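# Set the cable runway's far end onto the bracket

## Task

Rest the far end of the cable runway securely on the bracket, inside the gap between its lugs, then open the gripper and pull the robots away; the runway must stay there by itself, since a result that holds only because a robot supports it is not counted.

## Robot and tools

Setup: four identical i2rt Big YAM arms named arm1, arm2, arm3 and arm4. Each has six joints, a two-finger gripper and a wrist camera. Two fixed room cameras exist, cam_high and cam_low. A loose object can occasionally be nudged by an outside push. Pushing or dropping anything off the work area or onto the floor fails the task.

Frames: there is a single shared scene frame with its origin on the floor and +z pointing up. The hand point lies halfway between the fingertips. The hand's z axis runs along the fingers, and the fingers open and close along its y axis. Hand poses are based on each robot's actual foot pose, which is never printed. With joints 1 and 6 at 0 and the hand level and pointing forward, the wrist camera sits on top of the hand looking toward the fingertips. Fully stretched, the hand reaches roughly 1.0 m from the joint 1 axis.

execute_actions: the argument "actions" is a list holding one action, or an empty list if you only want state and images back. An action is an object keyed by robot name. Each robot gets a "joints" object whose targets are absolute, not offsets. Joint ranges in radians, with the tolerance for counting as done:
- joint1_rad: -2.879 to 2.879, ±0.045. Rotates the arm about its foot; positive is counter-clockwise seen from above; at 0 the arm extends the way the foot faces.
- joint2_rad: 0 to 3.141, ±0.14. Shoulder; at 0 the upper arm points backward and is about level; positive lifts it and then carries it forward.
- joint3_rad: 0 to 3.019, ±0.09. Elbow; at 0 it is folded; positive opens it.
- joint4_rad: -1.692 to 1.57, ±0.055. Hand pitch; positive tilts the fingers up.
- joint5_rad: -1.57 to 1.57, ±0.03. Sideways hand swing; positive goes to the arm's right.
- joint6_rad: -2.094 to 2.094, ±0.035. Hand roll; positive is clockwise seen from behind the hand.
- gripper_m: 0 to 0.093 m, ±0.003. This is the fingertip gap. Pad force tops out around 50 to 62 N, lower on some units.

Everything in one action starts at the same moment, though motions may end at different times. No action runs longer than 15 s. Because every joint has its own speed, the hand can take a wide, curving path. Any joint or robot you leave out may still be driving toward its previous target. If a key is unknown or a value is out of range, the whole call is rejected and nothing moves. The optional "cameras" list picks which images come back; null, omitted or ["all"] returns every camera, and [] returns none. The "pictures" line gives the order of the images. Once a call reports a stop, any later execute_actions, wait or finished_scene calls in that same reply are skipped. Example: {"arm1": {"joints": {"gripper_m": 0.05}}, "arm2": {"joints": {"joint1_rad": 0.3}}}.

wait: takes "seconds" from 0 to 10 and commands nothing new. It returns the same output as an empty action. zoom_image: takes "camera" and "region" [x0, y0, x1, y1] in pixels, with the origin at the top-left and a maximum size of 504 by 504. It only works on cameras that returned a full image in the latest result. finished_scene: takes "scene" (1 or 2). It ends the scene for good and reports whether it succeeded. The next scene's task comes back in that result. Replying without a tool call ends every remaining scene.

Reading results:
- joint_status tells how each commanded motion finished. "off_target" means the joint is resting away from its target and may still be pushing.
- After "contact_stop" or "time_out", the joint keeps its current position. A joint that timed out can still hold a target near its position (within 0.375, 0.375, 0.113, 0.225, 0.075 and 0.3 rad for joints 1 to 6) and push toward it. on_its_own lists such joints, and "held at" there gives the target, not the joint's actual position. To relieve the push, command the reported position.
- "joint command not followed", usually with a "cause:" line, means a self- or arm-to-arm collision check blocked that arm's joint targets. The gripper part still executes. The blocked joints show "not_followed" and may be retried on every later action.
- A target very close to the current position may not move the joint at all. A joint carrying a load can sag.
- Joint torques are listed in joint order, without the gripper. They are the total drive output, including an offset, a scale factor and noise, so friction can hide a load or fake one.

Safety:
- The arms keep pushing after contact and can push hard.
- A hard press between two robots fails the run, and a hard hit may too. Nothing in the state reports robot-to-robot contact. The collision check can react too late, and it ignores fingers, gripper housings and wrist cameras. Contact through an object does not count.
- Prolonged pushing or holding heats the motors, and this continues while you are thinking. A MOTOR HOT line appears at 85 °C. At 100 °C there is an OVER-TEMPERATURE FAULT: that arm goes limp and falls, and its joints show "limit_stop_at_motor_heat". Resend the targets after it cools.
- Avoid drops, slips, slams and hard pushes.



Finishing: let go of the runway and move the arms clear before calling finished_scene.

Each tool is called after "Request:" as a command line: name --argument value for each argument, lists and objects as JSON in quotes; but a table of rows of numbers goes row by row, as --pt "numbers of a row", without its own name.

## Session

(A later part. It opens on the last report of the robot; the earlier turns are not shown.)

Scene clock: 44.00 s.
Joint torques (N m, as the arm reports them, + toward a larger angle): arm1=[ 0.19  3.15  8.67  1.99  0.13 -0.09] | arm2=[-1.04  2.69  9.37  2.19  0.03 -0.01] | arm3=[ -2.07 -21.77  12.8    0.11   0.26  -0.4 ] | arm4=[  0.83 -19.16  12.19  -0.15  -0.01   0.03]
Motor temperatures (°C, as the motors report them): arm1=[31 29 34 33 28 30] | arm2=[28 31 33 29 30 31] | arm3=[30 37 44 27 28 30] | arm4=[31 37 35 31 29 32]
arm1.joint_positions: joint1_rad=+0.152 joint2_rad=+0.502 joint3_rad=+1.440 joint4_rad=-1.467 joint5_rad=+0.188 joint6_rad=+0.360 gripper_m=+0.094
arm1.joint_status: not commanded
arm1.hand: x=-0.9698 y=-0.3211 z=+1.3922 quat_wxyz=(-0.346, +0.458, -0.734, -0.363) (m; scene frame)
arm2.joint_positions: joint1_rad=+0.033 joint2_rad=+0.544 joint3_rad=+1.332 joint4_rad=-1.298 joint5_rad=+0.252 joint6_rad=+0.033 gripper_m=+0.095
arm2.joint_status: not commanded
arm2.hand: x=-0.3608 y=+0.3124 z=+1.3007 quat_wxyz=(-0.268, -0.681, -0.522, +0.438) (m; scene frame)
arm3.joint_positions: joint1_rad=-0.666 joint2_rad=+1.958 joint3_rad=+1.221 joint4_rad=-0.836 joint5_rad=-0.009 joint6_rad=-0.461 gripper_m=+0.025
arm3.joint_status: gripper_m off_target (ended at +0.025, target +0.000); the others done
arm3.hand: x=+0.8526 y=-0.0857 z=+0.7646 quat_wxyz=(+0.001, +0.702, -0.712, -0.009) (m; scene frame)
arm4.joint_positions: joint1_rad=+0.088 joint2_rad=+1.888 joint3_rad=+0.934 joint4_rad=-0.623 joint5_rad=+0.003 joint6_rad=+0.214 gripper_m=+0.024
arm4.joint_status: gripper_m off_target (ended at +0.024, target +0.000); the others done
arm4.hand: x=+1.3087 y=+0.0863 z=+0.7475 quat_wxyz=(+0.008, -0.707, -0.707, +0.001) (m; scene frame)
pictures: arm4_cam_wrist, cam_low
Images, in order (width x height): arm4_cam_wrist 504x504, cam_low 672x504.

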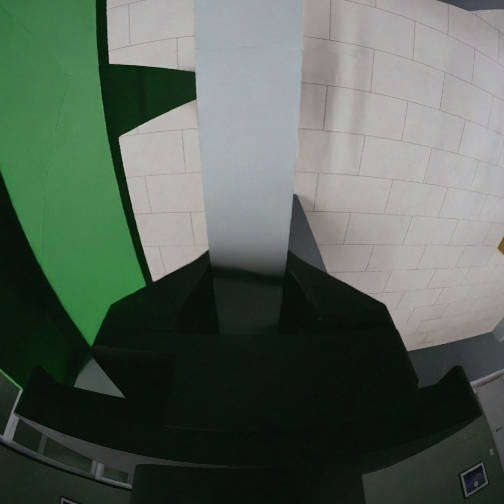

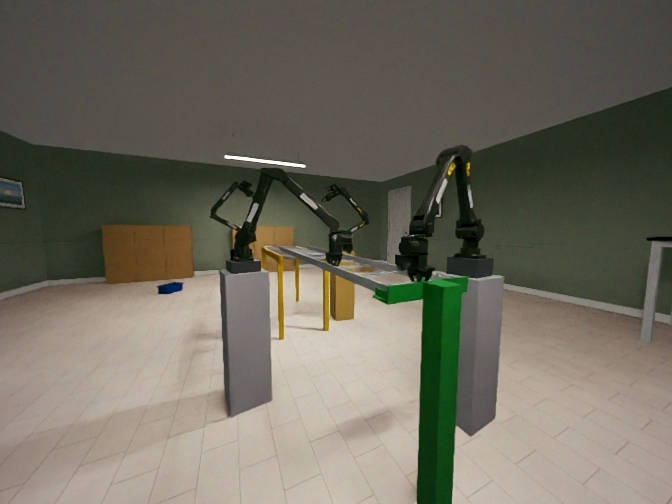

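Request:
execute_actions --actions '[{"arm3":{"joints":{"joint1_rad":-0.69,"joint2_rad":1.97,"joint3_rad":1.255,"joint4_rad":-0.83,"gripper_m":0}},"arm4":{"joints":{"joint1_rad":0.12,"joint2_rad":1.885,"joint3_rad":0.975,"joint4_rad":-0.61,"joint6_rad":0.23,"gripper_m":0}}}]' --cameras '["cam_low"]'

Request:
zoom_image --camera "cam_low" --region '[350, 255, 450, 315]'

Scene clock: 46.30 s.
Joint torques (N m, as the arm reports them, + toward a larger angle): arm1=[ 0.18  3.17  8.67  1.99  0.13 -0.09] | arm2=[-1.17  2.92  9.37  2.18  0.03 -0.01] | arm3=[ -2.28 -17.26   9.92   0.67   0.29  -0.36] | arm4=[  2.13 -15.01   9.82   0.71  -0.1    0.12]
Motor temperatures (°C, as the motors report them): arm1=[31 29 35 33 28 30] | arm2=[28 31 33 29 30 31] | arm3=[30 37 44 27 29 30] | arm4=[31 37 35 31 29 32]
arm1.joint_positions: joint1_rad=+0.152 joint2_rad=+0.502 joint3_rad=+1.440 joint4_rad=-1.467 joint5_rad=+0.188 joint6_rad=+0.360 gripper_m=+0.094
arm1.joint_status: not commanded
arm1.hand: x=-0.9698 y=-0.3211 z=+1.3922 quat_wxyz=(-0.346, +0.458, -0.734, -0.363) (m; scene frame)
arm2.joint_positions: joint1_rad=+0.033 joint2_rad=+0.544 joint3_rad=+1.332 joint4_rad=-1.298 joint5_rad=+0.252 joint6_rad=+0.033 gripper_m=+0.095
arm2.joint_status: not commanded
arm2.hand: x=-0.3608 y=+0.3124 z=+1.3007 quat_wxyz=(-0.268, -0.681, -0.522, +0.438) (m; scene frame)
arm3.joint_positions: joint1_rad=-0.669 joint2_rad=+1.960 joint3_rad=+1.221 joint4_rad=-0.836 joint5_rad=-0.010 joint6_rad=-0.463 gripper_m=+0.025
arm3.joint_status: gripper_m off_target (ended at +0.025, target +0.000); the others done
arm3.hand: x=+0.8536 y=-0.0864 z=+0.7636 quat_wxyz=(+0.002, +0.702, -0.713, -0.009) (m; scene frame)
arm4.joint_positions: joint1_rad=+0.091 joint2_rad=+1.891 joint3_rad=+0.934 joint4_rad=-0.622 joint5_rad=+0.005 joint6_rad=+0.218 gripper_m=+0.024
arm4.joint_status: gripper_m off_target (ended at +0.024, target +0.000); the others done
arm4.hand: x=+1.3097 y=+0.0867 z=+0.7464 quat_wxyz=(+0.009, -0.707, -0.707, +0.001) (m; scene frame)
pictures: cam_low
Images, in order (width x height): cam_low 672x504.

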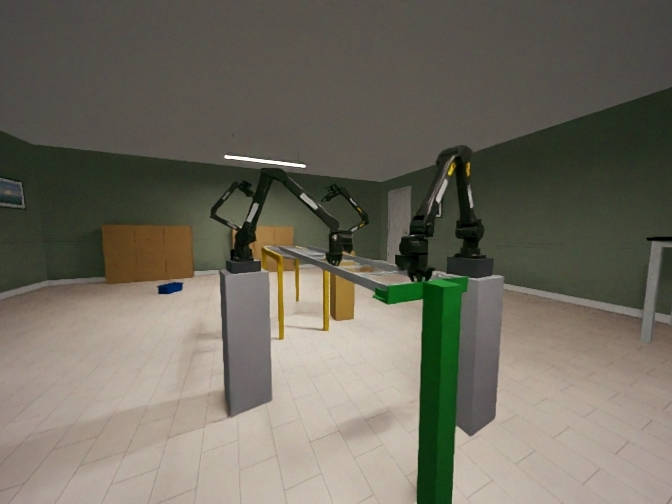

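Region (350, 255, 450, 315) of cam_low's 672x504 image, scaled by 5.040, with more detail than that image has; it fills the top 302 rows of this view, and the rest is white.

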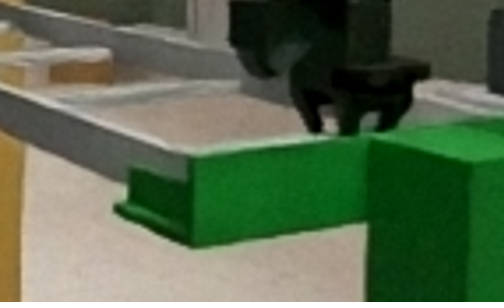

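Request:
execute_actions --actions '[{"arm3":{"joints":{"joint1_rad":-0.669,"joint2_rad":1.96,"joint3_rad":1.225,"gripper_m":0.07}},"arm4":{"joints":{"joint1_rad":0.091,"joint2_rad":1.89,"joint3_rad":0.935,"gripper_m":0.07}}}]' --cameras '[]'

Request:
execute_actions --actions '[{"arm3":{"joints":{"joint2_rad":1.35,"joint3_rad":1.3,"joint4_rad":-1.25}},"arm4":{"joints":{"joint2_rad":1.25,"joint3_rad":1.0,"joint4_rad":-1.05}}}]' --cameras '["arm4_cam_wrist","cam_high","cam_low"]'

Request:
zoom_image --camera "arm4_cam_wrist" --region '[100, 0, 300, 280]'

Scene clock: 48.90 s.
Joint torques (N m, as the arm reports them, + toward a larger angle): arm1=[ 0.17  3.14  8.67  1.99  0.13 -0.09] | arm2=[-1.25  2.92  9.38  2.24  0.03  0.  ] | arm3=[ -0.99 -18.81   7.65   0.84  -0.02  -0.35] | arm4=[ -0.38 -14.53   6.21   0.72  -0.05   0.13]
Motor temperatures (°C, as the motors report them): arm1=[31 29 35 33 28 30] | arm2=[28 31 33 29 30 31] | arm3=[30 37 43 27 29 30] | arm4=[31 37 35 31 29 32]
arm1.joint_positions: joint1_rad=+0.152 joint2_rad=+0.502 joint3_rad=+1.440 joint4_rad=-1.467 joint5_rad=+0.188 joint6_rad=+0.360 gripper_m=+0.094
arm1.joint_status: not commanded
arm1.hand: x=-0.9698 y=-0.3211 z=+1.3922 quat_wxyz=(-0.346, +0.458, -0.734, -0.363) (m; scene frame)
arm2.joint_positions: joint1_rad=+0.033 joint2_rad=+0.544 joint3_rad=+1.332 joint4_rad=-1.298 joint5_rad=+0.252 joint6_rad=+0.033 gripper_m=+0.095
arm2.joint_status: not commanded
arm2.hand: x=-0.3608 y=+0.3124 z=+1.3007 quat_wxyz=(-0.268, -0.681, -0.522, +0.438) (m; scene frame)
arm3.joint_positions: joint1_rad=-0.669 joint2_rad=+1.960 joint3_rad=+1.221 joint4_rad=-0.836 joint5_rad=-0.002 joint6_rad=-0.476 gripper_m=+0.070
arm3.joint_status: all done
arm3.hand: x=+0.8548 y=-0.0870 z=+0.7638 quat_wxyz=(+0.000, +0.706, -0.708, -0.006) (m; scene frame)
arm4.joint_positions: joint1_rad=+0.091 joint2_rad=+1.891 joint3_rad=+0.934 joint4_rad=-0.619 joint5_rad=+0.003 joint6_rad=+0.220 gripper_m=+0.070
arm4.joint_status: all done
arm4.hand: x=+1.3101 y=+0.0862 z=+0.7464 quat_wxyz=(+0.007, -0.708, -0.707, +0.001) (m; scene frame)
pictures: none
No camera images: the call's "cameras" was empty. Leave "cameras" out to get every camera's image.

Scene clock: 50.37 s.
Joint torques (N m, as the arm reports them, + toward a larger angle): arm1=[ 0.19  3.14  8.66  1.98  0.13 -0.09] | arm2=[-1.19  2.93  9.41  2.19  0.03  0.  ] | arm3=[-0.16 -9.33 11.96  0.61  0.02 -0.25] | arm4=[-0.2  -7.84 13.35  0.46 -0.03  0.11]
Motor temperatures (°C, as the motors report them): arm1=[31 29 35 33 28 30] | arm2=[28 31 33 29 30 31] | arm3=[30 36 44 27 29 30] | arm4=[31 37 35 31 29 32]
arm1.joint_positions: joint1_rad=+0.152 joint2_rad=+0.502 joint3_rad=+1.440 joint4_rad=-1.467 joint5_rad=+0.188 joint6_rad=+0.360 gripper_m=+0.094
arm1.joint_status: not commanded
arm1.hand: x=-0.9698 y=-0.3211 z=+1.3922 quat_wxyz=(-0.346, +0.458, -0.734, -0.363) (m; scene frame)
arm2.joint_positions: joint1_rad=+0.033 joint2_rad=+0.544 joint3_rad=+1.332 joint4_rad=-1.298 joint5_rad=+0.252 joint6_rad=+0.033 gripper_m=+0.095
arm2.joint_status: not commanded
arm2.hand: x=-0.3608 y=+0.3124 z=+1.3007 quat_wxyz=(-0.268, -0.681, -0.522, +0.438) (m; scene frame)
arm3.joint_positions: joint1_rad=-0.669 joint2_rad=+1.333 joint3_rad=+1.278 joint4_rad=-1.240 joint5_rad=-0.002 joint6_rad=-0.476 gripper_m=+0.070
arm3.joint_status: all done
arm3.hand: x=+0.8274 y=-0.1457 z=+1.0683 quat_wxyz=(-0.132, +0.699, -0.701, -0.048) (m; scene frame)
arm4.joint_positions: joint1_rad=+0.091 joint2_rad=+1.237 joint3_rad=+0.968 joint4_rad=-1.040 joint5_rad=+0.003 joint6_rad=+0.220 gripper_m=+0.070
arm4.joint_status: all done
arm4.hand: x=+1.3056 y=+0.1147 z=+1.0076 quat_wxyz=(-0.105, -0.702, -0.701, +0.073) (m; scene frame)
pictures: arm4_cam_wrist, cam_high, cam_low
Images, in order (width x height): arm4_cam_wrist 504x504, cam_high 672x504, cam_low 672x504.

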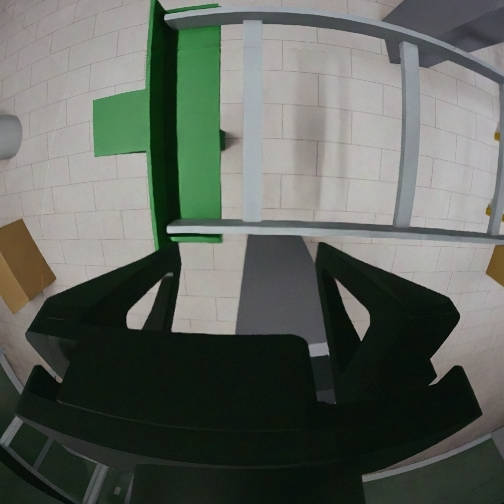

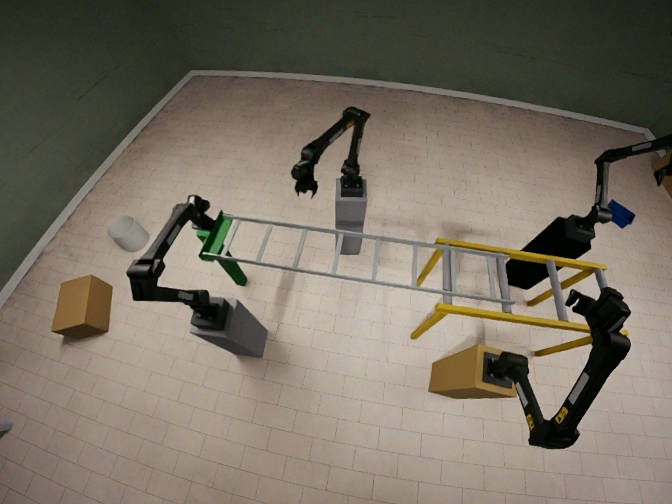

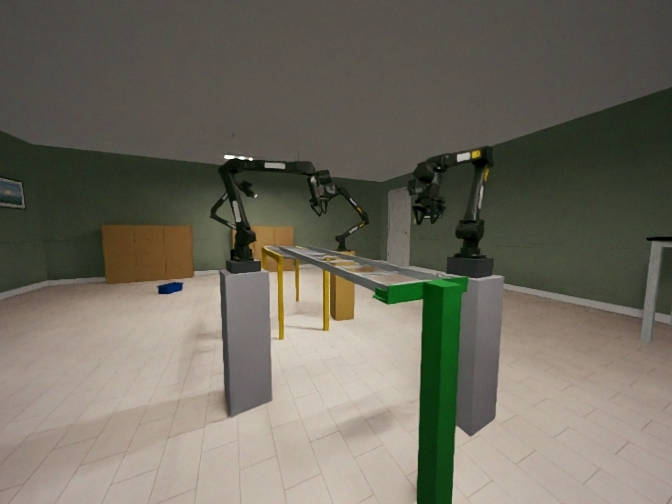

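Region (100, 0, 300, 280) of arm4_cam_wrist's 504x504 image, scaled by 1.800, with more detail than that image has; it fills the left 360 columns of this view, and the rest is white.

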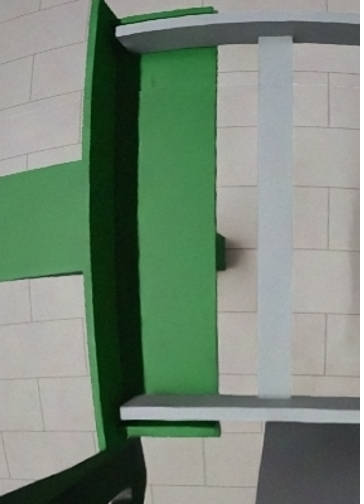

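Request:
finished_scene --scene 2

The scene is finished: the task was done.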